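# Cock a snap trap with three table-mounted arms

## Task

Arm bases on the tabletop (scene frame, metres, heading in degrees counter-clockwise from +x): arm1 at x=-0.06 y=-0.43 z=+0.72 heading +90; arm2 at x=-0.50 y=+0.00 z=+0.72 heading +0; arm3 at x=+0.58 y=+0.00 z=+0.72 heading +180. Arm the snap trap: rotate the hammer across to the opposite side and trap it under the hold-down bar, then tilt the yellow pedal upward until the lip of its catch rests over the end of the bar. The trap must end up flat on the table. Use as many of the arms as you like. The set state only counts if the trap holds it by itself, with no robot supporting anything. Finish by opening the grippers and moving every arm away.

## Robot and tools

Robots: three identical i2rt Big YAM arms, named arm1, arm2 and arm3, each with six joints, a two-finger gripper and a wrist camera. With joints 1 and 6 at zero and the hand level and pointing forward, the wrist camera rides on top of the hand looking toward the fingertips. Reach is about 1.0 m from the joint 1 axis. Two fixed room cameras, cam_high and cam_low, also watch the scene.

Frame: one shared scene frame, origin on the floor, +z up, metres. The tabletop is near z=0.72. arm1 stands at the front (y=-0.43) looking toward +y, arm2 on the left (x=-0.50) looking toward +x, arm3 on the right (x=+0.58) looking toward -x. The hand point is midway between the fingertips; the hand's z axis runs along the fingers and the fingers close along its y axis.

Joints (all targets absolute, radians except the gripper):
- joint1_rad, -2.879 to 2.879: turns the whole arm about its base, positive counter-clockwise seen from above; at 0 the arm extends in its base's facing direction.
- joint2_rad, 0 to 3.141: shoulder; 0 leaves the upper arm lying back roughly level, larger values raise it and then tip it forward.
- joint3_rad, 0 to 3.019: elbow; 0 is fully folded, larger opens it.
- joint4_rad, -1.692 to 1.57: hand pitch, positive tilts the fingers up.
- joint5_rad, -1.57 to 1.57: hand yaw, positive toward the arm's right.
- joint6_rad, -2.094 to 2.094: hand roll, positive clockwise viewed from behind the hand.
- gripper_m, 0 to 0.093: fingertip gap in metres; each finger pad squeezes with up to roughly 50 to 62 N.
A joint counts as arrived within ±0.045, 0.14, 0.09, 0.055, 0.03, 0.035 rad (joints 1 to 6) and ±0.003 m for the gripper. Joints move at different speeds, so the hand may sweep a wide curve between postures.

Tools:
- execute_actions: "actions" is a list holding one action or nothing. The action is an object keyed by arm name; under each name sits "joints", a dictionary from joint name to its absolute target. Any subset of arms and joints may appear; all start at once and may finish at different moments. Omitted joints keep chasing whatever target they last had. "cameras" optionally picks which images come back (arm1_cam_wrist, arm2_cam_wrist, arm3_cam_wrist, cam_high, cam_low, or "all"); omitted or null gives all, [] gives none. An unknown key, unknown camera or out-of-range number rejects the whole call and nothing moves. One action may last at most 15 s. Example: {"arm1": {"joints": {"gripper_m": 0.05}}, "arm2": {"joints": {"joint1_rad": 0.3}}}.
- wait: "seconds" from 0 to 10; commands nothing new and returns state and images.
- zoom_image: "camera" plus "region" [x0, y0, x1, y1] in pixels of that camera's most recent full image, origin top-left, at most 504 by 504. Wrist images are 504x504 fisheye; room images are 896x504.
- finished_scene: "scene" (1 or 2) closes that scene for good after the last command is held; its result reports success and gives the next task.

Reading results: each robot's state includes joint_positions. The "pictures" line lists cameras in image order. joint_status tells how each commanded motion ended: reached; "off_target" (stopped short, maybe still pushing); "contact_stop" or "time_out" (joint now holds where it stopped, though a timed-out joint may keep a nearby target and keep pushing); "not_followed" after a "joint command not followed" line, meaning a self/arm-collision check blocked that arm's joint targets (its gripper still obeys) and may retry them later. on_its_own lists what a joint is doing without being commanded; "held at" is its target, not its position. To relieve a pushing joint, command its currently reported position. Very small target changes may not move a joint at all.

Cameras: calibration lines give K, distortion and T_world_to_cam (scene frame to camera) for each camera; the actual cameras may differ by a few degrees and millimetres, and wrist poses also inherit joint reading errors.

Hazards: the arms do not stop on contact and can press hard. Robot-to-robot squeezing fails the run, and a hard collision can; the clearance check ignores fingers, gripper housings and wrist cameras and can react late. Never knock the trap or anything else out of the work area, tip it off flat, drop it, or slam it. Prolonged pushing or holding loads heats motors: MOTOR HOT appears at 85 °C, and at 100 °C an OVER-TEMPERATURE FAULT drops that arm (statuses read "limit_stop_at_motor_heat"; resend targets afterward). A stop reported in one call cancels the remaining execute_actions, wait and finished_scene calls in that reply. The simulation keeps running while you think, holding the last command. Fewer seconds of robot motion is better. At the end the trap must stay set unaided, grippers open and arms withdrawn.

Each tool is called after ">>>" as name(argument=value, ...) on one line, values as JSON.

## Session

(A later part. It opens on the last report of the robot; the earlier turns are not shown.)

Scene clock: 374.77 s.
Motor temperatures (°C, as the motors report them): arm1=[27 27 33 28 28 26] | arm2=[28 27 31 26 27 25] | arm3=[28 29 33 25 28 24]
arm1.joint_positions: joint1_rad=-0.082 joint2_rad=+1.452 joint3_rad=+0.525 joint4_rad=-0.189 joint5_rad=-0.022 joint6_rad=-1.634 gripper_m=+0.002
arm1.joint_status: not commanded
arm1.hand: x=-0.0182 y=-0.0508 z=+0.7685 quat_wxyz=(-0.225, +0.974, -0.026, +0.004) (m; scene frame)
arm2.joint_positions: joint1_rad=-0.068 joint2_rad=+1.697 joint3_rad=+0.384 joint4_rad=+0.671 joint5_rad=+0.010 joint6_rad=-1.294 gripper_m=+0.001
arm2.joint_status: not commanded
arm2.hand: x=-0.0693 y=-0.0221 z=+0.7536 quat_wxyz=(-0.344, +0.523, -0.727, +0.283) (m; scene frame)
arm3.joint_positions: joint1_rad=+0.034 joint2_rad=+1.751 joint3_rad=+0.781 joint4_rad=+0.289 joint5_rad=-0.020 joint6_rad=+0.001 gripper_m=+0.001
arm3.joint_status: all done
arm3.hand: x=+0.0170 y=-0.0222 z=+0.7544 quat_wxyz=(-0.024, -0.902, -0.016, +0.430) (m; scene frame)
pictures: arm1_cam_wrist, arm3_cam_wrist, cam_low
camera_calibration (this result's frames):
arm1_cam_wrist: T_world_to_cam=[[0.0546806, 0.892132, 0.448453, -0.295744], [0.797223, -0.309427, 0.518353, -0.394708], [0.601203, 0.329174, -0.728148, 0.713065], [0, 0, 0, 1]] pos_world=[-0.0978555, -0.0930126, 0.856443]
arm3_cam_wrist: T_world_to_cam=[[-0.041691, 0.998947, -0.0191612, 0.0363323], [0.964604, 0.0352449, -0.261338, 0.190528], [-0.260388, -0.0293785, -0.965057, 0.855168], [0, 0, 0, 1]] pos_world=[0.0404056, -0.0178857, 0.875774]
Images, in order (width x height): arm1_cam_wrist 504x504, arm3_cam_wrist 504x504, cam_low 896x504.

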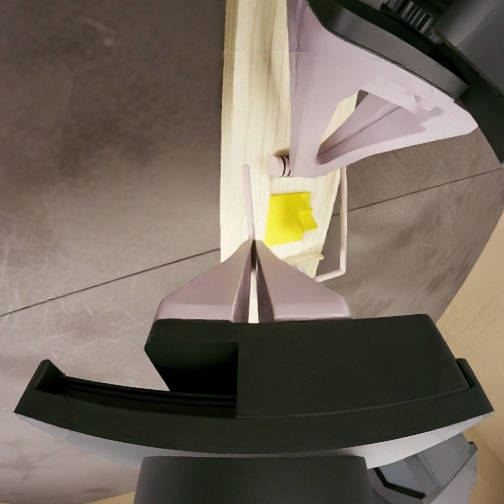

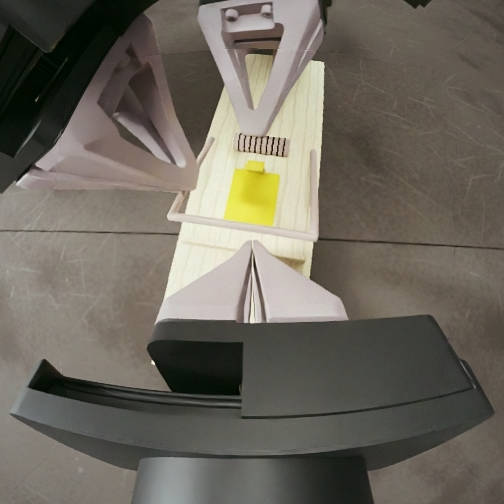

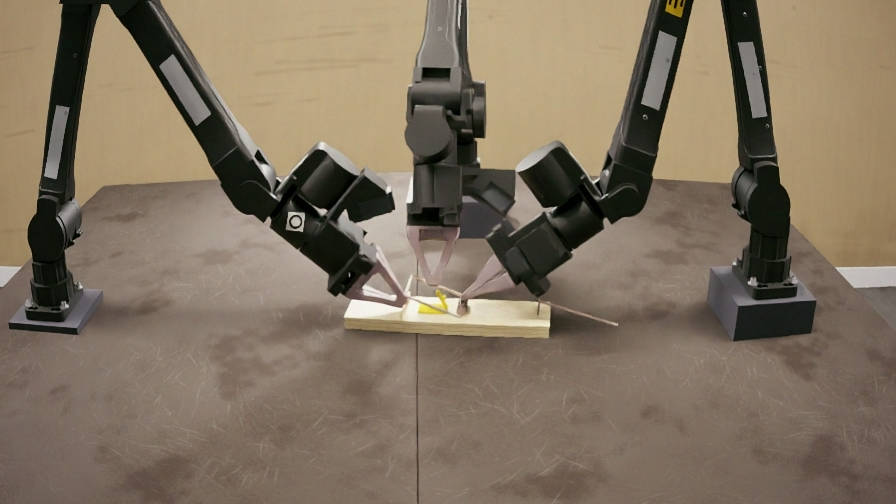

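>>> execute_actions(actions=[{"arm3":{"joints":{"joint2_rad":1.76,"joint3_rad":0.79,"joint4_rad":0.36}}}], cameras=["cam_low","arm3_cam_wrist"])

>>> execute_actions(actions=[{"arm3":{"joints":{"joint2_rad":1.82,"joint3_rad":0.87,"joint4_rad":0.40}}}], cameras=["cam_low","arm3_cam_wrist"])

Scene clock: 387.73 s.
Motor temperatures (°C, as the motors report them): arm1=[27 27 33 28 28 26] | arm2=[28 27 31 26 27 25] | arm3=[28 28 33 25 28 24]
arm1.joint_positions: joint1_rad=-0.082 joint2_rad=+1.452 joint3_rad=+0.525 joint4_rad=-0.189 joint5_rad=-0.022 joint6_rad=-1.634 gripper_m=+0.002
arm1.joint_status: not commanded
arm1.hand: x=-0.0181 y=-0.0508 z=+0.7685 quat_wxyz=(-0.225, +0.974, -0.026, +0.005) (m; scene frame)
arm2.joint_positions: joint1_rad=-0.068 joint2_rad=+1.697 joint3_rad=+0.384 joint4_rad=+0.671 joint5_rad=+0.010 joint6_rad=-1.294 gripper_m=+0.001
arm2.joint_status: not commanded
arm2.hand: x=-0.0693 y=-0.0221 z=+0.7536 quat_wxyz=(-0.344, +0.523, -0.727, +0.283) (m; scene frame)
arm3.joint_positions: joint1_rad=+0.034 joint2_rad=+1.751 joint3_rad=+0.770 joint4_rad=+0.323 joint5_rad=-0.020 joint6_rad=+0.001 gripper_m=+0.001
arm3.joint_status: all done
arm3.hand: x=+0.0167 y=-0.0221 z=+0.7570 quat_wxyz=(-0.024, -0.897, -0.016, +0.441) (m; scene frame)
pictures: arm3_cam_wrist, cam_low
camera_calibration (this result's frames):
arm3_cam_wrist: T_world_to_cam=[[-0.0417902, 0.998946, -0.0189902, 0.0362137], [0.958062, 0.0346723, -0.284456, 0.209052], [-0.283497, -0.0300813, -0.958501, 0.853028], [0, 0, 0, 1]] pos_world=[0.0430598, -0.0177637, 0.877782]
Images, in order (width x height): arm3_cam_wrist 504x504, cam_low 896x504.

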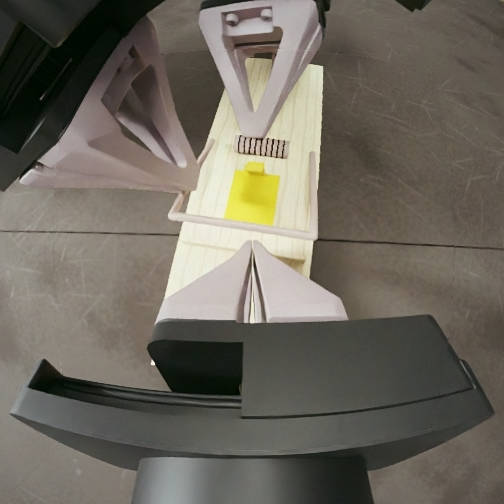

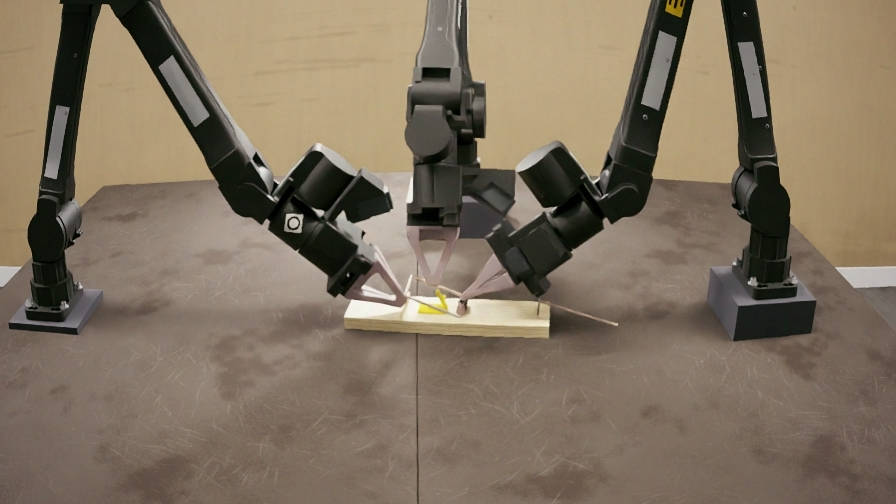

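Scene clock: 389.50 s.
Motor temperatures (°C, as the motors report them): arm1=[27 27 33 28 28 26] | arm2=[28 27 31 26 27 25] | arm3=[28 28 33 25 28 24]
arm1.joint_positions: joint1_rad=-0.079 joint2_rad=+1.452 joint3_rad=+0.525 joint4_rad=-0.189 joint5_rad=-0.025 joint6_rad=-1.633 gripper_m=+0.002
arm1.joint_status: not commanded
arm1.hand: x=-0.0198 y=-0.0506 z=+0.7686 quat_wxyz=(-0.225, +0.974, -0.025, +0.003) (m; scene frame)
arm2.joint_positions: joint1_rad=-0.068 joint2_rad=+1.695 joint3_rad=+0.379 joint4_rad=+0.675 joint5_rad=+0.010 joint6_rad=-1.294 gripper_m=+0.001
arm2.joint_status: not commanded
arm2.hand: x=-0.0712 y=-0.0220 z=+0.7534 quat_wxyz=(-0.344, +0.523, -0.727, +0.283) (m; scene frame)
arm3.joint_positions: joint1_rad=+0.034 joint2_rad=+1.763 joint3_rad=+0.770 joint4_rad=+0.355 joint5_rad=-0.019 joint6_rad=+0.001 gripper_m=+0.001
arm3.joint_status: joint3_rad time_out (moved +0.000 of +0.100); the others done
arm3.on_its_own: joint3_rad reads +0.770 and still pushes toward +0.870 since a time_out
arm3.hand: x=+0.0133 y=-0.0221 z=+0.7566 quat_wxyz=(-0.023, -0.893, -0.016, +0.450) (m; scene frame)
pictures: arm3_cam_wrist, cam_low
camera_calibration (this result's frames):
arm3_cam_wrist: T_world_to_cam=[[-0.0412549, 0.998979, -0.0183967, 0.0356011], [0.95238, 0.0337498, -0.303041, 0.226297], [-0.302111, -0.0300225, -0.9528, 0.847591], [0, 0, 0, 1]] pos_world=[0.0420149, -0.0177554, 0.876817]
Images, in order (width x height): arm3_cam_wrist 504x504, cam_low 896x504.

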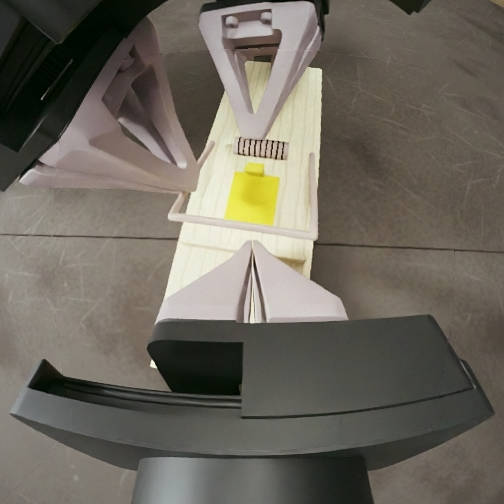

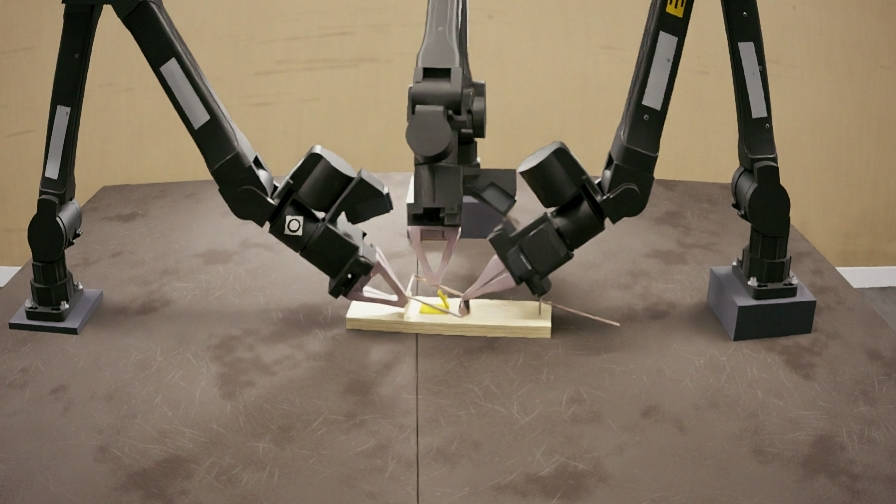

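Still caught. Lift clearly, then advance.

>>> execute_actions(actions=[{"arm3":{"joints":{"joint2_rad":1.725,"joint3_rad":0.76,"joint4_rad":0.35}}}], cameras=["cam_low","arm3_cam_wrist"])

>>> zoom_image(camera="cam_low", region=[340,250,500,340])

Scene clock: 395.40 s.
Motor temperatures (°C, as the motors report them): arm1=[27 27 33 28 29 26] | arm2=[28 27 31 26 27 25] | arm3=[28 28 34 25 28 24]
arm1.joint_positions: joint1_rad=-0.084 joint2_rad=+1.452 joint3_rad=+0.525 joint4_rad=-0.189 joint5_rad=-0.011 joint6_rad=-1.631 gripper_m=+0.002
arm1.joint_status: not commanded
arm1.hand: x=-0.0158 y=-0.0510 z=+0.7685 quat_wxyz=(-0.225, +0.974, -0.029, +0.009) (m; scene frame)
arm2.joint_positions: joint1_rad=-0.068 joint2_rad=+1.696 joint3_rad=+0.386 joint4_rad=+0.675 joint5_rad=+0.009 joint6_rad=-1.294 gripper_m=+0.001
arm2.joint_status: not commanded
arm2.hand: x=-0.0675 y=-0.0219 z=+0.7552 quat_wxyz=(-0.347, +0.522, -0.725, +0.284) (m; scene frame)
arm3.joint_positions: joint1_rad=+0.034 joint2_rad=+1.742 joint3_rad=+0.758 joint4_rad=+0.346 joint5_rad=-0.018 joint6_rad=+0.001 gripper_m=+0.001
arm3.joint_status: all done
arm3.hand: x=+0.0181 y=-0.0216 z=+0.7612 quat_wxyz=(-0.023, -0.893, -0.015, +0.450) (m; scene frame)
pictures: arm3_cam_wrist, cam_low
camera_calibration (this result's frames):
arm3_cam_wrist: T_world_to_cam=[[-0.0400285, 0.999045, -0.0174918, 0.0346771], [0.952532, 0.0328657, -0.30266, 0.222788], [-0.301796, -0.0287765, -0.952938, 0.85356], [0, 0, 0, 1]] pos_world=[0.0467767, -0.0174036, 0.881426]
Images, in order (width x height): arm3_cam_wrist 504x504, cam_low 896x504.

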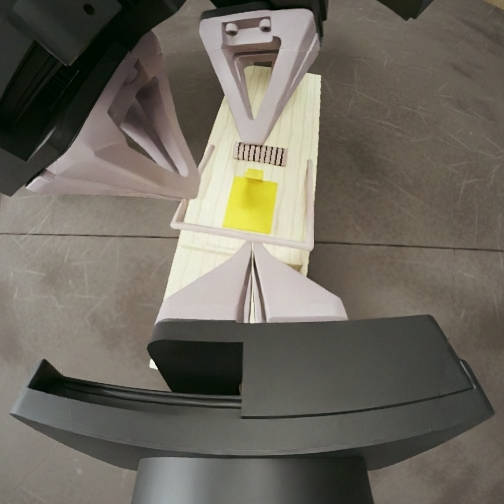

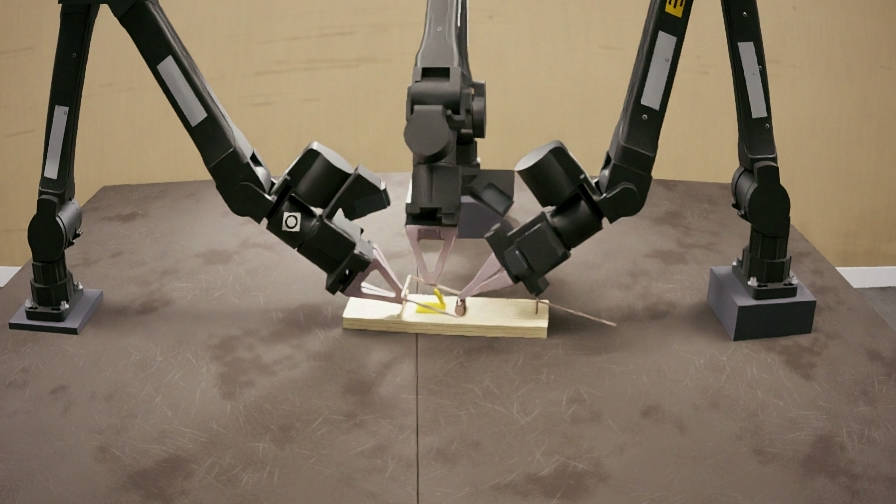

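Region (340, 250, 500, 340) of cam_low's 896x504 image, scaled by 3.150, with more detail than that image has; it fills the top 284 rows of this view, and the rest is white.

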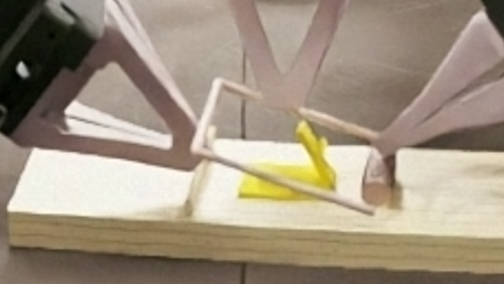

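>>> execute_actions(actions=[{"arm3":{"joints":{"joint2_rad":1.75,"joint3_rad":0.76,"joint4_rad":0.41}}}], cameras=[])

>>> execute_actions(actions=[{"arm3":{"joints":{"joint2_rad":1.80,"joint3_rad":0.83,"joint4_rad":0.44}}}], cameras=["cam_low","arm3_cam_wrist"])

>>> zoom_image(camera="cam_low", region=[340,250,500,340])

Scene clock: 410.77 s.
Motor temperatures (°C, as the motors report them): arm1=[27 27 34 28 28 26] | arm2=[28 27 30 26 27 25] | arm3=[28 29 32 25 28 24]
arm1.joint_positions: joint1_rad=-0.084 joint2_rad=+1.452 joint3_rad=+0.525 joint4_rad=-0.189 joint5_rad=-0.011 joint6_rad=-1.631 gripper_m=+0.002
arm1.joint_status: not commanded
arm1.hand: x=-0.0158 y=-0.0510 z=+0.7685 quat_wxyz=(-0.225, +0.974, -0.029, +0.009) (m; scene frame)
arm2.joint_positions: joint1_rad=-0.068 joint2_rad=+1.697 joint3_rad=+0.386 joint4_rad=+0.675 joint5_rad=+0.009 joint6_rad=-1.294 gripper_m=+0.001
arm2.joint_status: not commanded
arm2.hand: x=-0.0676 y=-0.0219 z=+0.7550 quat_wxyz=(-0.347, +0.522, -0.726, +0.284) (m; scene frame)
arm3.joint_positions: joint1_rad=+0.034 joint2_rad=+1.747 joint3_rad=+0.751 joint4_rad=+0.379 joint5_rad=-0.018 joint6_rad=+0.001 gripper_m=+0.001
arm3.joint_status: all done
arm3.hand: x=+0.0171 y=-0.0217 z=+0.7619 quat_wxyz=(-0.023, -0.888, -0.015, +0.459) (m; scene frame)
pictures: none
No camera images: the call's "cameras" was empty. Leave "cameras" out to get every camera's image.

Scene clock: 411.37 s.
Motor temperatures (°C, as the motors report them): arm1=[27 27 34 28 28 26] | arm2=[28 27 30 26 27 25] | arm3=[28 29 32 25 28 24]
arm1.joint_positions: joint1_rad=-0.084 joint2_rad=+1.449 joint3_rad=+0.525 joint4_rad=-0.191 joint5_rad=-0.017 joint6_rad=-1.631 gripper_m=+0.002
arm1.joint_status: not commanded
arm1.hand: x=-0.0167 y=-0.0509 z=+0.7693 quat_wxyz=(-0.226, +0.974, -0.029, +0.007) (m; scene frame)
arm2.joint_positions: joint1_rad=-0.068 joint2_rad=+1.700 joint3_rad=+0.386 joint4_rad=+0.675 joint5_rad=+0.009 joint6_rad=-1.294 gripper_m=+0.001
arm2.joint_status: not commanded
arm2.hand: x=-0.0682 y=-0.0219 z=+0.7534 quat_wxyz=(-0.345, +0.523, -0.726, +0.283) (m; scene frame)
arm3.joint_positions: joint1_rad=+0.034 joint2_rad=+1.770 joint3_rad=+0.755 joint4_rad=+0.420 joint5_rad=-0.018 joint6_rad=+0.001 gripper_m=+0.001
arm3.joint_status: all done
arm3.hand: x=+0.0117 y=-0.0219 z=+0.7598 quat_wxyz=(-0.023, -0.883, -0.015, +0.469) (m; scene frame)
pictures: arm3_cam_wrist, cam_low
camera_calibration (this result's frames):
arm3_cam_wrist: T_world_to_cam=[[-0.0401348, 0.999045, -0.0172525, 0.0344583], [0.938373, 0.0317541, -0.344163, 0.260222], [-0.343286, -0.0300022, -0.938752, 0.840042], [0, 0, 0, 1]] pos_world=[0.0455725, -0.0174854, 0.878744]
Images, in order (width x height): arm3_cam_wrist 504x504, cam_low 896x504.

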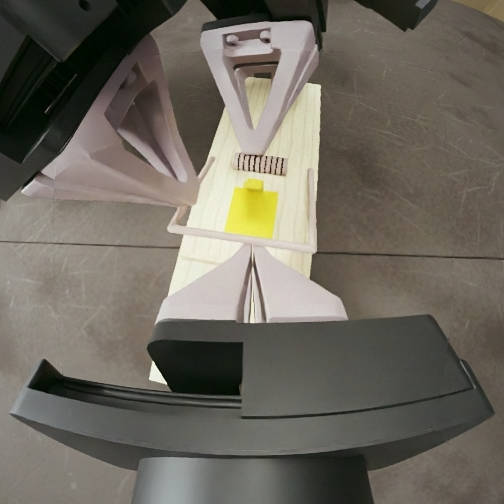

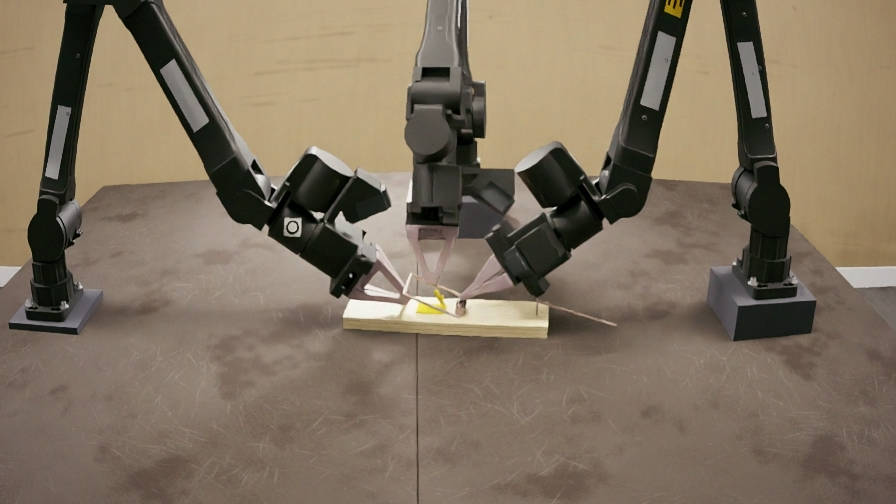

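Region (340, 250, 500, 340) of cam_low's 896x504 image, scaled by 3.150, with more detail than that image has; it fills the top 284 rows of this view, and the rest is white.

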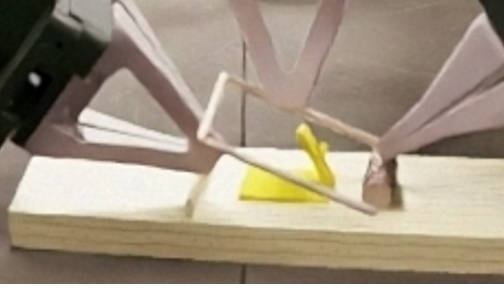

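Progress: on the strip. Slide further.

>>> execute_actions(actions=[{"arm3":{"joints":{"joint2_rad":1.82,"joint3_rad":0.84,"joint4_rad":0.465}}}], cameras=[])

>>> execute_actions(actions=[{"arm3":{"joints":{"joint2_rad":1.81,"joint3_rad":0.87,"joint4_rad":0.46}}}], cameras=["cam_low","arm3_cam_wrist"])

>>> zoom_image(camera="cam_low", region=[340,250,500,340])

Scene clock: 421.37 s.
Motor temperatures (°C, as the motors report them): arm1=[27 27 34 28 28 26] | arm2=[28 27 30 26 27 25] | arm3=[28 29 33 25 28 24]
arm1.joint_positions: joint1_rad=-0.083 joint2_rad=+1.443 joint3_rad=+0.525 joint4_rad=-0.194 joint5_rad=-0.020 joint6_rad=-1.634 gripper_m=+0.002
arm1.joint_status: not commanded
arm1.hand: x=-0.0173 y=-0.0508 z=+0.7710 quat_wxyz=(-0.227, +0.974, -0.027, +0.006) (m; scene frame)
arm2.joint_positions: joint1_rad=-0.068 joint2_rad=+1.700 joint3_rad=+0.386 joint4_rad=+0.675 joint5_rad=+0.009 joint6_rad=-1.294 gripper_m=+0.001
arm2.joint_status: not commanded
arm2.hand: x=-0.0682 y=-0.0219 z=+0.7534 quat_wxyz=(-0.345, +0.523, -0.726, +0.283) (m; scene frame)
arm3.joint_positions: joint1_rad=+0.034 joint2_rad=+1.783 joint3_rad=+0.759 joint4_rad=+0.446 joint5_rad=-0.018 joint6_rad=+0.001 gripper_m=+0.001
arm3.joint_status: all done
arm3.hand: x=+0.0081 y=-0.0220 z=+0.7589 quat_wxyz=(-0.023, -0.879, -0.015, +0.476) (m; scene frame)
pictures: none
No camera images: the call's "cameras" was empty. Leave "cameras" out to get every camera's image.

Scene clock: 422.97 s.
Motor temperatures (°C, as the motors report them): arm1=[27 27 34 28 28 26] | arm2=[28 27 30 26 27 25] | arm3=[28 29 33 25 28 24]
arm1.joint_positions: joint1_rad=-0.083 joint2_rad=+1.441 joint3_rad=+0.525 joint4_rad=-0.196 joint5_rad=-0.021 joint6_rad=-1.635 gripper_m=+0.002
arm1.joint_status: not commanded
arm1.hand: x=-0.0177 y=-0.0506 z=+0.7719 quat_wxyz=(-0.228, +0.973, -0.026, +0.005) (m; scene frame)
arm2.joint_positions: joint1_rad=-0.068 joint2_rad=+1.700 joint3_rad=+0.386 joint4_rad=+0.675 joint5_rad=+0.009 joint6_rad=-1.294 gripper_m=+0.001
arm2.joint_status: not commanded
arm2.hand: x=-0.0682 y=-0.0219 z=+0.7534 quat_wxyz=(-0.346, +0.523, -0.726, +0.283) (m; scene frame)
arm3.joint_positions: joint1_rad=+0.034 joint2_rad=+1.786 joint3_rad=+0.764 joint4_rad=+0.446 joint5_rad=-0.018 joint6_rad=+0.001 gripper_m=+0.001
arm3.joint_status: joint3_rad time_out (moved +0.006 of +0.111); the others done
arm3.on_its_own: joint3_rad reads +0.764 and still pushes toward +0.870 since a time_out
arm3.hand: x=+0.0057 y=-0.0221 z=+0.7596 quat_wxyz=(-0.023, -0.878, -0.015, +0.477) (m; scene frame)
pictures: arm3_cam_wrist, cam_low
camera_calibration (this result's frames):
arm3_cam_wrist: T_world_to_cam=[[-0.0401753, 0.999045, -0.0171534, 0.0343499], [0.932065, 0.0312845, -0.360939, 0.278475], [-0.360057, -0.0304889, -0.932432, 0.833023], [0, 0, 0, 1]] pos_world=[0.041759, -0.0176311, 0.877839]
Images, in order (width x height): arm3_cam_wrist 504x504, cam_low 896x504.

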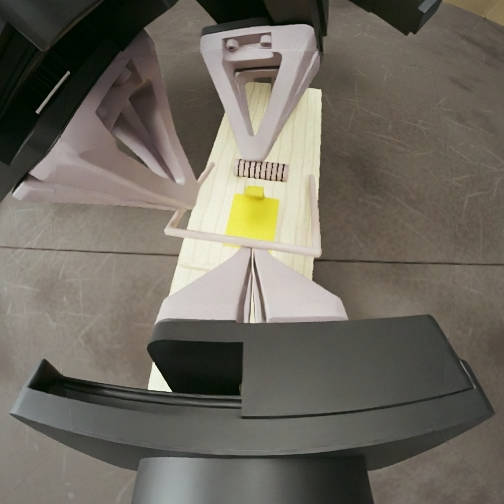

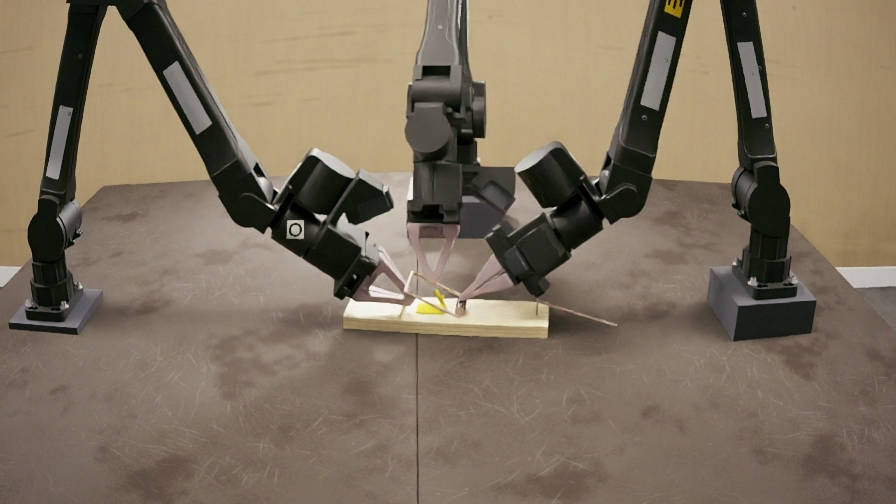

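Region (340, 250, 500, 340) of cam_low's 896x504 image, scaled by 3.150, with more detail than that image has; it fills the top 284 rows of this view, and the rest is white.

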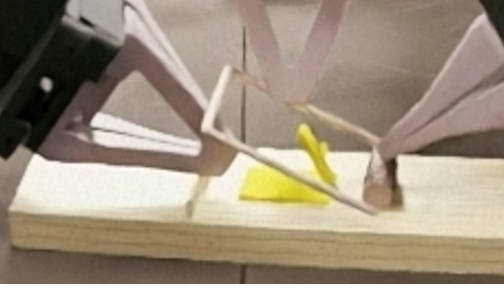

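>>> execute_actions(actions=[{"arm3":{"joints":{"joint2_rad":1.83,"joint3_rad":0.84,"joint4_rad":0.47}},"arm1":{"joints":{"joint1_rad":-0.09,"joint2_rad":1.45,"joint3_rad":0.53,"joint4_rad":-0.19}}}], cameras=[])

>>> execute_actions(actions=[{"arm1":{"joints":{"joint2_rad":1.48}}}], cameras=[])

>>> execute_actions(actions=[{"arm1":{"joints":{"gripper_m":0.014}}}], cameras=["cam_low","arm3_cam_wrist","cam_high"])

Scene clock: 436.63 s.
Motor temperatures (°C, as the motors report them): arm1=[27 27 34 28 29 26] | arm2=[28 27 30 26 27 25] | arm3=[28 29 35 25 28 24]
arm1.joint_positions: joint1_rad=-0.079 joint2_rad=+1.442 joint3_rad=+0.523 joint4_rad=-0.199 joint5_rad=-0.015 joint6_rad=-1.635 gripper_m=+0.002
arm1.joint_status: all done
arm1.hand: x=-0.0186 y=-0.0527 z=+0.7701 quat_wxyz=(-0.224, +0.974, -0.024, +0.007) (m; scene frame)
arm2.joint_positions: joint1_rad=-0.068 joint2_rad=+1.700 joint3_rad=+0.386 joint4_rad=+0.675 joint5_rad=+0.009 joint6_rad=-1.294 gripper_m=+0.001
arm2.joint_status: not commanded
arm2.hand: x=-0.0682 y=-0.0219 z=+0.7534 quat_wxyz=(-0.346, +0.523, -0.726, +0.283) (m; scene frame)
arm3.joint_positions: joint1_rad=+0.034 joint2_rad=+1.789 joint3_rad=+0.764 joint4_rad=+0.450 joint5_rad=-0.018 joint6_rad=+0.001 gripper_m=+0.001
arm3.joint_status: all done
arm3.hand: x=+0.0056 y=-0.0221 z=+0.7587 quat_wxyz=(-0.023, -0.878, -0.015, +0.477) (m; scene frame)
pictures: none
No camera images: the call's "cameras" was empty. Leave "cameras" out to get every camera's image.

Scene clock: 437.13 s.
Motor temperatures (°C, as the motors report them): arm1=[27 27 34 28 29 26] | arm2=[28 27 30 26 27 25] | arm3=[28 29 35 25 28 24]
arm1.joint_positions: joint1_rad=-0.079 joint2_rad=+1.445 joint3_rad=+0.523 joint4_rad=-0.199 joint5_rad=-0.015 joint6_rad=-1.635 gripper_m=+0.002
arm1.joint_status: all done
arm1.hand: x=-0.0186 y=-0.0531 z=+0.7692 quat_wxyz=(-0.222, +0.975, -0.024, +0.008) (m; scene frame)
arm2.joint_positions: joint1_rad=-0.068 joint2_rad=+1.700 joint3_rad=+0.386 joint4_rad=+0.675 joint5_rad=+0.009 joint6_rad=-1.294 gripper_m=+0.001
arm2.joint_status: not commanded
arm2.hand: x=-0.0682 y=-0.0219 z=+0.7534 quat_wxyz=(-0.346, +0.523, -0.726, +0.283) (m; scene frame)
arm3.joint_positions: joint1_rad=+0.034 joint2_rad=+1.790 joint3_rad=+0.764 joint4_rad=+0.450 joint5_rad=-0.018 joint6_rad=+0.001 gripper_m=+0.001
arm3.joint_status: not commanded
arm3.hand: x=+0.0056 y=-0.0221 z=+0.7585 quat_wxyz=(-0.023, -0.878, -0.015, +0.477) (m; scene frame)
pictures: none
No camera images: the call's "cameras" was empty. Leave "cameras" out to get every camera's image.

Scene clock: 437.83 s.
Motor temperatures (°C, as the motors report them): arm1=[27 27 34 28 29 26] | arm2=[28 27 30 26 27 25] | arm3=[28 29 35 25 28 24]
arm1.joint_positions: joint1_rad=-0.081 joint2_rad=+1.464 joint3_rad=+0.523 joint4_rad=-0.193 joint5_rad=-0.004 joint6_rad=-1.611 gripper_m=+0.014
arm1.joint_status: all done
arm1.hand: x=-0.0160 y=-0.0548 z=+0.7631 quat_wxyz=(-0.216, +0.976, -0.039, +0.010) (m; scene frame)
arm2.joint_positions: joint1_rad=-0.068 joint2_rad=+1.700 joint3_rad=+0.386 joint4_rad=+0.675 joint5_rad=+0.009 joint6_rad=-1.294 gripper_m=+0.001
arm2.joint_status: not commanded
arm2.hand: x=-0.0682 y=-0.0219 z=+0.7534 quat_wxyz=(-0.346, +0.523, -0.726, +0.283) (m; scene frame)
arm3.joint_positions: joint1_rad=+0.034 joint2_rad=+1.791 joint3_rad=+0.764 joint4_rad=+0.453 joint5_rad=-0.018 joint6_rad=+0.001 gripper_m=+0.001
arm3.joint_status: not commanded
arm3.hand: x=+0.0053 y=-0.0222 z=+0.7583 quat_wxyz=(-0.023, -0.878, -0.015, +0.478) (m; scene frame)
pictures: arm3_cam_wrist, cam_high, cam_low
camera_calibration (this result's frames):
arm3_cam_wrist: T_world_to_cam=[[-0.0405005, 0.999029, -0.0173475, 0.0345588], [0.931229, 0.0314473, -0.363076, 0.280073], [-0.362178, -0.0308592, -0.931598, 0.831069], [0, 0, 0, 1]] pos_world=[0.0415823, -0.0176866, 0.876509]
Images, in order (width x height): arm3_cam_wrist 504x504, cam_high 896x504, cam_low 896x504.

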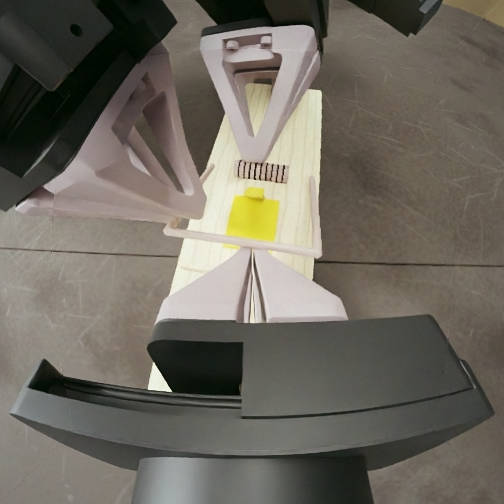

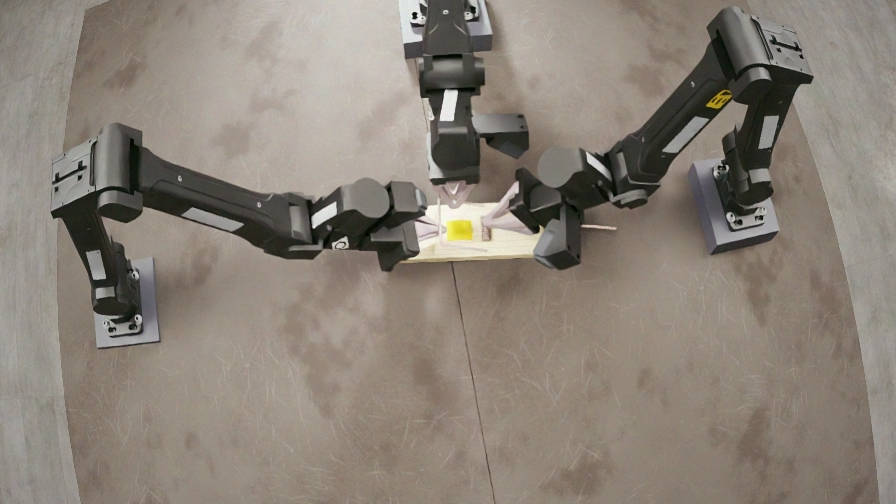

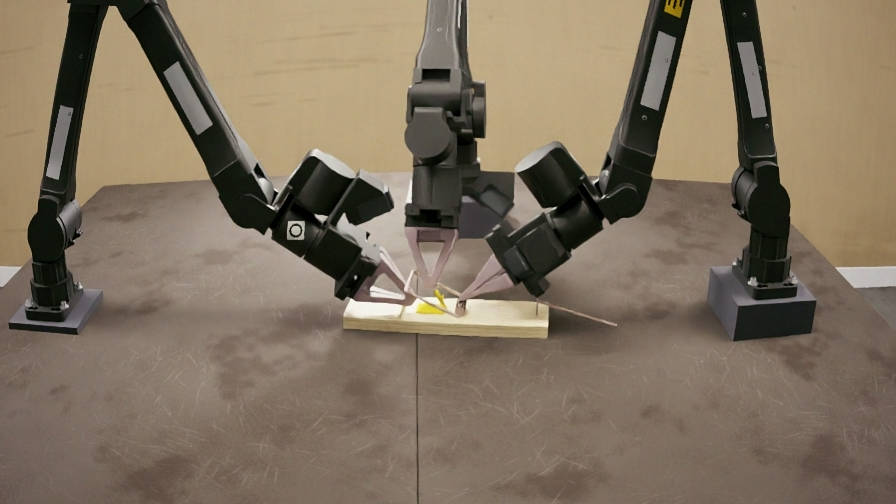

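>>> execute_actions(actions=[{"arm1":{"joints":{"joint2_rad":1.33,"joint3_rad":0.47}}}], cameras=[])

>>> execute_actions(actions=[{"arm1":{"joints":{"joint2_rad":1.2,"joint3_rad":0.2,"joint4_rad":0.2}}}], cameras=[])

>>> execute_actions(actions=[{"arm1":{"joints":{"joint1_rad":-0.06,"joint6_rad":1.23,"joint5_rad":0,"gripper_m":0.018}}}], cameras=[])

>>> execute_actions(actions=[{"arm1":{"joints":{"joint2_rad":1.378,"joint3_rad":0.25,"joint4_rad":0.465}}}], cameras=["cam_low","arm1_cam_wrist","cam_high"])

Scene clock: 455.27 s.
Motor temperatures (°C, as the motors report them): arm1=[27 27 32 28 28 26] | arm2=[28 27 30 26 27 25] | arm3=[28 29 34 25 28 24]
arm1.joint_positions: joint1_rad=-0.081 joint2_rad=+1.329 joint3_rad=+0.476 joint4_rad=-0.187 joint5_rad=-0.003 joint6_rad=-1.608 gripper_m=+0.014
arm1.joint_status: all done
arm1.hand: x=-0.0161 y=-0.0595 z=+0.7951 quat_wxyz=(-0.262, +0.964, -0.040, +0.013) (m; scene frame)
arm2.joint_positions: joint1_rad=-0.068 joint2_rad=+1.700 joint3_rad=+0.386 joint4_rad=+0.675 joint5_rad=+0.009 joint6_rad=-1.294 gripper_m=+0.001
arm2.joint_status: not commanded
arm2.hand: x=-0.0682 y=-0.0219 z=+0.7534 quat_wxyz=(-0.346, +0.523, -0.726, +0.283) (m; scene frame)
arm3.joint_positions: joint1_rad=+0.034 joint2_rad=+1.791 joint3_rad=+0.764 joint4_rad=+0.453 joint5_rad=-0.018 joint6_rad=+0.001 gripper_m=+0.001
arm3.joint_status: not commanded
arm3.hand: x=+0.0053 y=-0.0222 z=+0.7583 quat_wxyz=(-0.023, -0.878, -0.015, +0.478) (m; scene frame)
pictures: none
No camera images: the call's "cameras" was empty. Leave "cameras" out to get every camera's image.

Scene clock: 456.40 s.
Motor temperatures (°C, as the motors report them): arm1=[27 27 32 28 28 26] | arm2=[28 27 30 26 27 25] | arm3=[28 29 34 25 28 24]
arm1.joint_positions: joint1_rad=-0.081 joint2_rad=+1.199 joint3_rad=+0.201 joint4_rad=+0.181 joint5_rad=-0.003 joint6_rad=-1.608 gripper_m=+0.014
arm1.joint_status: all done
arm1.hand: x=-0.0221 y=-0.1096 z=+0.7878 quat_wxyz=(-0.366, +0.929, -0.039, +0.022) (m; scene frame)
arm2.joint_positions: joint1_rad=-0.068 joint2_rad=+1.700 joint3_rad=+0.386 joint4_rad=+0.675 joint5_rad=+0.009 joint6_rad=-1.294 gripper_m=+0.001
arm2.joint_status: not commanded
arm2.hand: x=-0.0682 y=-0.0219 z=+0.7534 quat_wxyz=(-0.346, +0.523, -0.726, +0.283) (m; scene frame)
arm3.joint_positions: joint1_rad=+0.034 joint2_rad=+1.791 joint3_rad=+0.764 joint4_rad=+0.453 joint5_rad=-0.018 joint6_rad=+0.001 gripper_m=+0.001
arm3.joint_status: not commanded
arm3.hand: x=+0.0053 y=-0.0222 z=+0.7583 quat_wxyz=(-0.023, -0.878, -0.015, +0.478) (m; scene frame)
pictures: none
No camera images: the call's "cameras" was empty. Leave "cameras" out to get every camera's image.

Scene clock: 459.07 s.
Motor temperatures (°C, as the motors report them): arm1=[27 27 32 28 28 26] | arm2=[28 27 30 26 27 25] | arm3=[28 29 34 25 28 24]
arm1.joint_positions: joint1_rad=-0.067 joint2_rad=+1.199 joint3_rad=+0.201 joint4_rad=+0.181 joint5_rad=-0.002 joint6_rad=+1.221 gripper_m=+0.018
arm1.joint_status: all done
arm1.hand: x=-0.0265 y=-0.1092 z=+0.7878 quat_wxyz=(-0.076, +0.112, -0.923, -0.359) (m; scene frame)
arm2.joint_positions: joint1_rad=-0.068 joint2_rad=+1.700 joint3_rad=+0.386 joint4_rad=+0.675 joint5_rad=+0.009 joint6_rad=-1.294 gripper_m=+0.001
arm2.joint_status: not commanded
arm2.hand: x=-0.0682 y=-0.0219 z=+0.7534 quat_wxyz=(-0.346, +0.523, -0.726, +0.283) (m; scene frame)
arm3.joint_positions: joint1_rad=+0.034 joint2_rad=+1.791 joint3_rad=+0.764 joint4_rad=+0.453 joint5_rad=-0.018 joint6_rad=+0.001 gripper_m=+0.001
arm3.joint_status: not commanded
arm3.hand: x=+0.0053 y=-0.0222 z=+0.7583 quat_wxyz=(-0.023, -0.878, -0.015, +0.478) (m; scene frame)
pictures: none
No camera images: the call's "cameras" was empty. Leave "cameras" out to get every camera's image.

Scene clock: 460.07 s.
Motor temperatures (°C, as the motors report them): arm1=[27 27 32 28 28 26] | arm2=[28 27 30 26 27 25] | arm3=[28 29 34 25 28 24]
arm1.joint_positions: joint1_rad=-0.067 joint2_rad=+1.377 joint3_rad=+0.214 joint4_rad=+0.445 joint5_rad=-0.002 joint6_rad=+1.222 gripper_m=+0.018
arm1.joint_status: all done
arm1.hand: x=-0.0234 y=-0.0795 z=+0.7832 quat_wxyz=(-0.087, +0.109, -0.904, -0.404) (m; scene frame)
arm2.joint_positions: joint1_rad=-0.068 joint2_rad=+1.700 joint3_rad=+0.386 joint4_rad=+0.675 joint5_rad=+0.009 joint6_rad=-1.294 gripper_m=+0.001
arm2.joint_status: not commanded
arm2.hand: x=-0.0682 y=-0.0219 z=+0.7534 quat_wxyz=(-0.346, +0.523, -0.726, +0.283) (m; scene frame)
arm3.joint_positions: joint1_rad=+0.034 joint2_rad=+1.791 joint3_rad=+0.764 joint4_rad=+0.453 joint5_rad=-0.018 joint6_rad=+0.001 gripper_m=+0.001
arm3.joint_status: not commanded
arm3.hand: x=+0.0053 y=-0.0222 z=+0.7583 quat_wxyz=(-0.023, -0.878, -0.015, +0.478) (m; scene frame)
pictures: arm1_cam_wrist, cam_high, cam_low
camera_calibration (this result's frames):
arm1_cam_wrist: T_world_to_cam=[[0.260785, -0.658315, -0.706125, 0.509482], [-0.822262, -0.534719, 0.194837, -0.209456], [-0.505843, 0.529809, -0.680754, 0.689253], [0, 0, 0, 1]] pos_world=[0.0435606, -0.141773, 0.86978]
Images, in order (width x height): arm1_cam_wrist 504x504, cam_high 896x504, cam_low 896x504.

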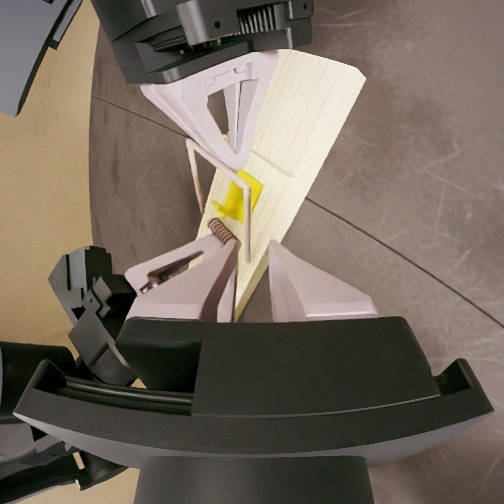

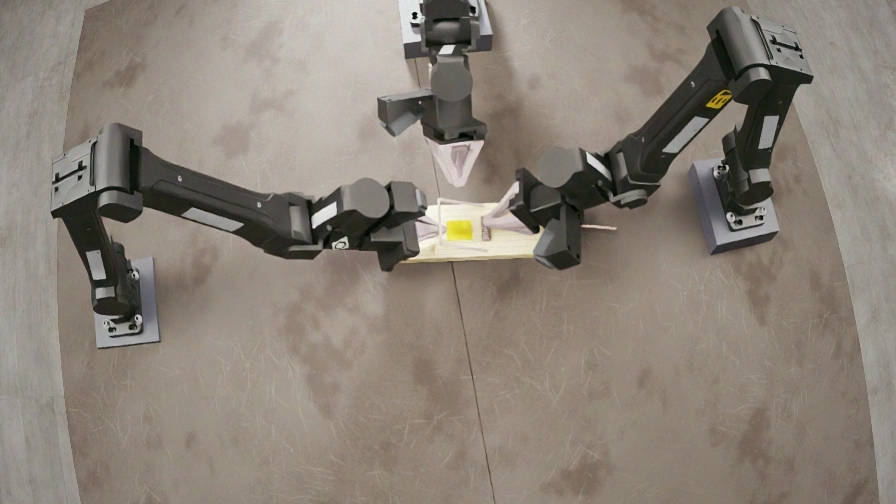

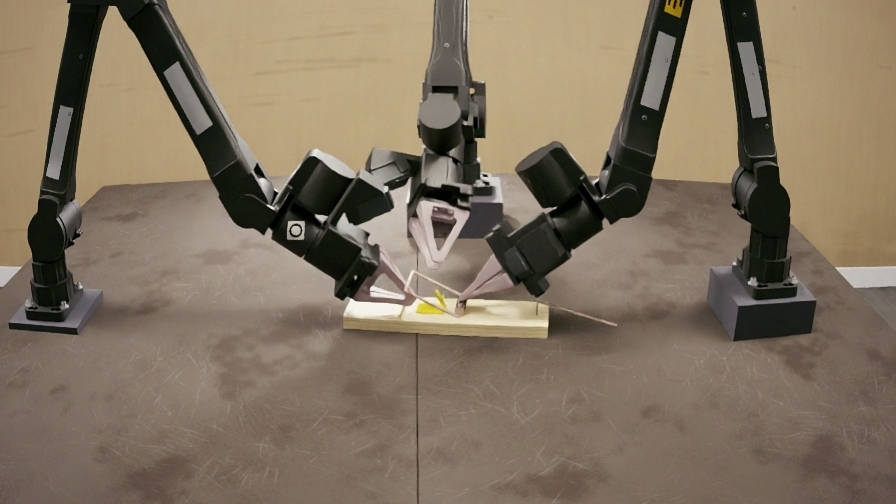

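Wire aligned in the gap, near the left finger. Advance.

>>> execute_actions(actions=[{"arm1":{"joints":{"joint1_rad":-0.075,"joint2_rad":1.48,"joint3_rad":0.30,"joint4_rad":0.54}}}], cameras=["arm1_cam_wrist"])

>>> execute_actions(actions=[{"arm1":{"joints":{"joint2_rad":1.565,"joint3_rad":0.33,"joint4_rad":0.60}}}], cameras=["cam_low","arm1_cam_wrist"])

Scene clock: 468.63 s.
Motor temperatures (°C, as the motors report them): arm1=[27 26 32 28 28 26] | arm2=[28 27 30 26 27 25] | arm3=[28 29 34 25 28 24]
arm1.joint_positions: joint1_rad=-0.067 joint2_rad=+1.475 joint3_rad=+0.275 joint4_rad=+0.521 joint5_rad=-0.002 joint6_rad=+1.223 gripper_m=+0.018
arm1.joint_status: all done
arm1.hand: x=-0.0202 y=-0.0488 z=+0.7838 quat_wxyz=(-0.091, +0.108, -0.896, -0.421) (m; scene frame)
arm2.joint_positions: joint1_rad=-0.068 joint2_rad=+1.700 joint3_rad=+0.386 joint4_rad=+0.675 joint5_rad=+0.009 joint6_rad=-1.294 gripper_m=+0.001
arm2.joint_status: not commanded
arm2.hand: x=-0.0682 y=-0.0219 z=+0.7534 quat_wxyz=(-0.346, +0.523, -0.726, +0.283) (m; scene frame)
arm3.joint_positions: joint1_rad=+0.034 joint2_rad=+1.791 joint3_rad=+0.764 joint4_rad=+0.453 joint5_rad=-0.018 joint6_rad=+0.001 gripper_m=+0.001
arm3.joint_status: not commanded
arm3.hand: x=+0.0053 y=-0.0222 z=+0.7583 quat_wxyz=(-0.023, -0.878, -0.015, +0.478) (m; scene frame)
pictures: arm1_cam_wrist
camera_calibration (this result's frames):
arm1_cam_wrist: T_world_to_cam=[[0.263035, -0.630678, -0.730108, 0.549429], [-0.823308, -0.541247, 0.170925, -0.172178], [-0.502967, 0.556144, -0.66161, 0.661407], [0, 0, 0, 1]] pos_world=[0.0463916, -0.114515, 0.868165]
Images, in order (width x height): arm1_cam_wrist 504x504.

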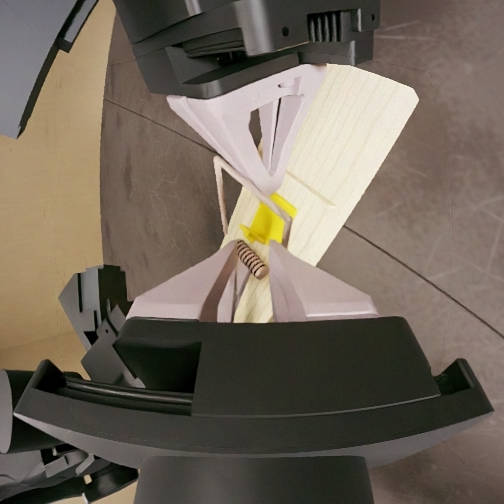

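Scene clock: 469.33 s.
Motor temperatures (°C, as the motors report them): arm1=[27 26 32 28 28 26] | arm2=[28 27 30 26 27 25] | arm3=[28 29 34 25 28 24]
arm1.joint_positions: joint1_rad=-0.067 joint2_rad=+1.558 joint3_rad=+0.303 joint4_rad=+0.583 joint5_rad=-0.002 joint6_rad=+1.223 gripper_m=+0.018
arm1.joint_status: all done
arm1.hand: x=-0.0189 y=-0.0362 z=+0.7741 quat_wxyz=(-0.091, +0.108, -0.895, -0.424) (m; scene frame)
arm2.joint_positions: joint1_rad=-0.068 joint2_rad=+1.700 joint3_rad=+0.386 joint4_rad=+0.675 joint5_rad=+0.009 joint6_rad=-1.294 gripper_m=+0.001
arm2.joint_status: not commanded
arm2.hand: x=-0.0682 y=-0.0219 z=+0.7534 quat_wxyz=(-0.346, +0.523, -0.726, +0.283) (m; scene frame)
arm3.joint_positions: joint1_rad=+0.034 joint2_rad=+1.792 joint3_rad=+0.764 joint4_rad=+0.454 joint5_rad=-0.018 joint6_rad=+0.001 gripper_m=+0.001
arm3.joint_status: not commanded
arm3.hand: x=+0.0052 y=-0.0222 z=+0.7583 quat_wxyz=(-0.023, -0.878, -0.015, +0.478) (m; scene frame)
pictures: arm1_cam_wrist, cam_low
camera_calibration (this result's frames):
arm1_cam_wrist: T_world_to_cam=[[0.263243, -0.626079, -0.733981, 0.553085], [-0.823667, -0.541963, 0.16688, -0.159472], [-0.502271, 0.560626, -0.658349, 0.646284], [0, 0, 0, 1]] pos_world=[0.0476619, -0.102476, 0.858046]
Images, in order (width x height): arm1_cam_wrist 504x504, cam_low 896x504.

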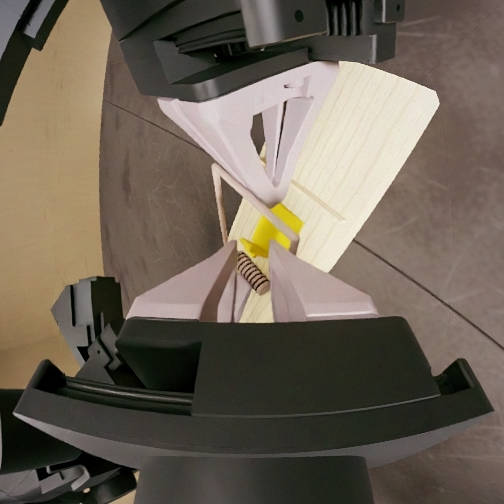

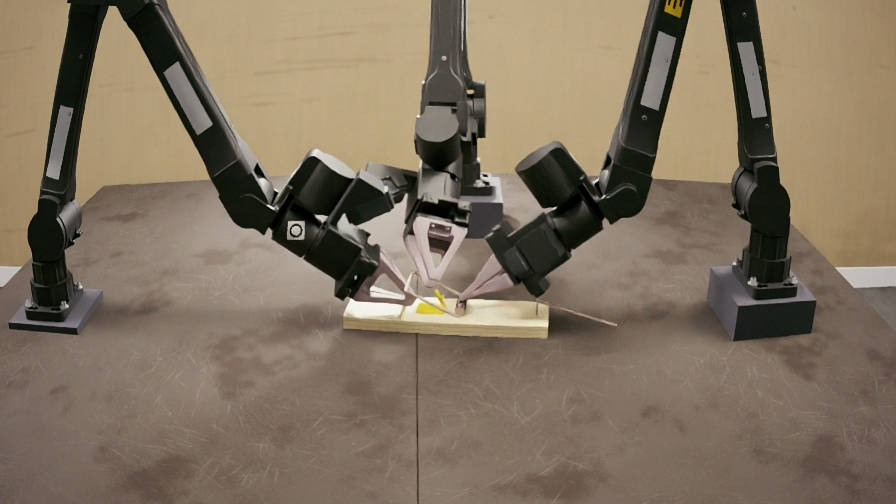

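>>> execute_actions(actions=[{"arm1":{"joints":{"joint2_rad":1.40,"joint3_rad":0.23,"joint4_rad":0.44}}}], cameras=[])

>>> execute_actions(actions=[{"arm1":{"joints":{"joint2_rad":1.50,"joint3_rad":0.275,"joint4_rad":0.535}}}], cameras=["arm1_cam_wrist"])

Scene clock: 480.53 s.
Motor temperatures (°C, as the motors report them): arm1=[27 26 32 28 28 26] | arm2=[28 27 30 26 27 25] | arm3=[28 29 35 25 28 24]
arm1.joint_positions: joint1_rad=-0.067 joint2_rad=+1.401 joint3_rad=+0.235 joint4_rad=+0.451 joint5_rad=-0.002 joint6_rad=+1.223 gripper_m=+0.018
arm1.joint_status: all done
arm1.hand: x=-0.0224 y=-0.0714 z=+0.7829 quat_wxyz=(-0.087, +0.109, -0.904, -0.405) (m; scene frame)
arm2.joint_positions: joint1_rad=-0.068 joint2_rad=+1.700 joint3_rad=+0.386 joint4_rad=+0.675 joint5_rad=+0.009 joint6_rad=-1.294 gripper_m=+0.001
arm2.joint_status: not commanded
arm2.hand: x=-0.0682 y=-0.0219 z=+0.7534 quat_wxyz=(-0.346, +0.523, -0.726, +0.283) (m; scene frame)
arm3.joint_positions: joint1_rad=+0.034 joint2_rad=+1.792 joint3_rad=+0.764 joint4_rad=+0.454 joint5_rad=-0.018 joint6_rad=+0.001 gripper_m=+0.001
arm3.joint_status: not commanded
arm3.hand: x=+0.0052 y=-0.0222 z=+0.7584 quat_wxyz=(-0.023, -0.878, -0.015, +0.478) (m; scene frame)
pictures: none
No camera images: the call's "cameras" was empty. Leave "cameras" out to get every camera's image.

Scene clock: 481.37 s.
Motor temperatures (°C, as the motors report them): arm1=[27 26 32 28 28 26] | arm2=[28 27 30 26 27 25] | arm3=[28 29 35 25 28 24]
arm1.joint_positions: joint1_rad=-0.067 joint2_rad=+1.498 joint3_rad=+0.242 joint4_rad=+0.515 joint5_rad=-0.002 joint6_rad=+1.223 gripper_m=+0.018
arm1.joint_status: all done
arm1.hand: x=-0.0225 y=-0.0703 z=+0.7642 quat_wxyz=(-0.084, +0.110, -0.909, -0.394) (m; scene frame)
arm2.joint_positions: joint1_rad=-0.068 joint2_rad=+1.700 joint3_rad=+0.386 joint4_rad=+0.675 joint5_rad=+0.009 joint6_rad=-1.294 gripper_m=+0.001
arm2.joint_status: not commanded
arm2.hand: x=-0.0682 y=-0.0219 z=+0.7534 quat_wxyz=(-0.346, +0.523, -0.726, +0.283) (m; scene frame)
arm3.joint_positions: joint1_rad=+0.034 joint2_rad=+1.792 joint3_rad=+0.764 joint4_rad=+0.454 joint5_rad=-0.018 joint6_rad=+0.001 gripper_m=+0.001
arm3.joint_status: not commanded
arm3.hand: x=+0.0052 y=-0.0222 z=+0.7584 quat_wxyz=(-0.023, -0.878, -0.015, +0.478) (m; scene frame)
pictures: arm1_cam_wrist
camera_calibration (this result's frames):
arm1_cam_wrist: T_world_to_cam=[[0.258623, -0.674832, -0.69117, 0.48919], [-0.821908, -0.529658, 0.209594, -0.211059], [-0.507524, 0.513872, -0.691632, 0.679064], [0, 0, 0, 1]] pos_world=[0.0446544, -0.13062, 0.852012]
Images, in order (width x height): arm1_cam_wrist 504x504.

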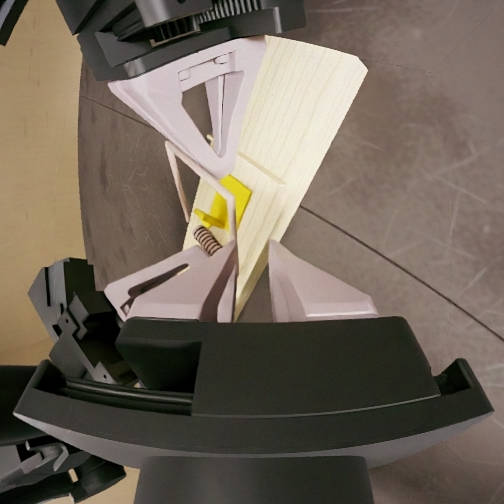

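>>> execute_actions(actions=[{"arm1":{"joints":{"joint3_rad":0.298,"gripper_m":0.022}}}], cameras=["arm1_cam_wrist"])

Scene clock: 487.43 s.
Motor temperatures (°C, as the motors report them): arm1=[27 26 32 28 28 25] | arm2=[28 27 30 26 27 25] | arm3=[28 29 35 25 28 24]
arm1.joint_positions: joint1_rad=-0.067 joint2_rad=+1.498 joint3_rad=+0.269 joint4_rad=+0.517 joint5_rad=-0.002 joint6_rad=+1.223 gripper_m=+0.022
arm1.joint_status: all done
arm1.hand: x=-0.0209 y=-0.0559 z=+0.7728 quat_wxyz=(-0.087, +0.109, -0.903, -0.406) (m; scene frame)
arm2.joint_positions: joint1_rad=-0.068 joint2_rad=+1.700 joint3_rad=+0.386 joint4_rad=+0.675 joint5_rad=+0.009 joint6_rad=-1.294 gripper_m=+0.001
arm2.joint_status: not commanded
arm2.hand: x=-0.0682 y=-0.0219 z=+0.7534 quat_wxyz=(-0.346, +0.523, -0.726, +0.283) (m; scene frame)
arm3.joint_positions: joint1_rad=+0.034 joint2_rad=+1.792 joint3_rad=+0.764 joint4_rad=+0.454 joint5_rad=-0.018 joint6_rad=+0.001 gripper_m=+0.001
arm3.joint_status: not commanded
arm3.hand: x=+0.0052 y=-0.0222 z=+0.7584 quat_wxyz=(-0.023, -0.878, -0.015, +0.478) (m; scene frame)
pictures: arm1_cam_wrist
camera_calibration (this result's frames):
arm1_cam_wrist: T_world_to_cam=[[0.260521, -0.65472, -0.709557, 0.519876], [-0.822683, -0.535182, 0.191764, -0.190439], [-0.505294, 0.533782, -0.678053, 0.669093], [0, 0, 0, 1]] pos_world=[0.0459786, -0.118696, 0.859081]
Images, in order (width x height): arm1_cam_wrist 504x504.

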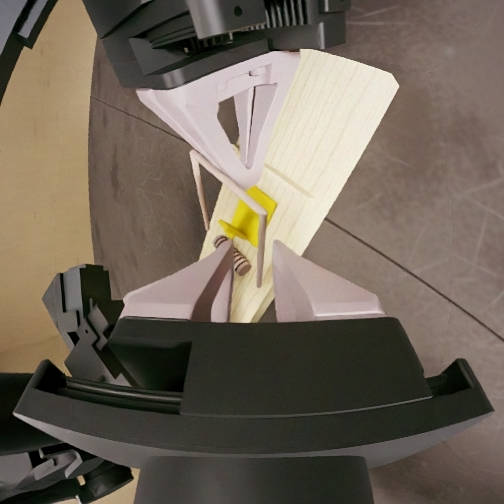

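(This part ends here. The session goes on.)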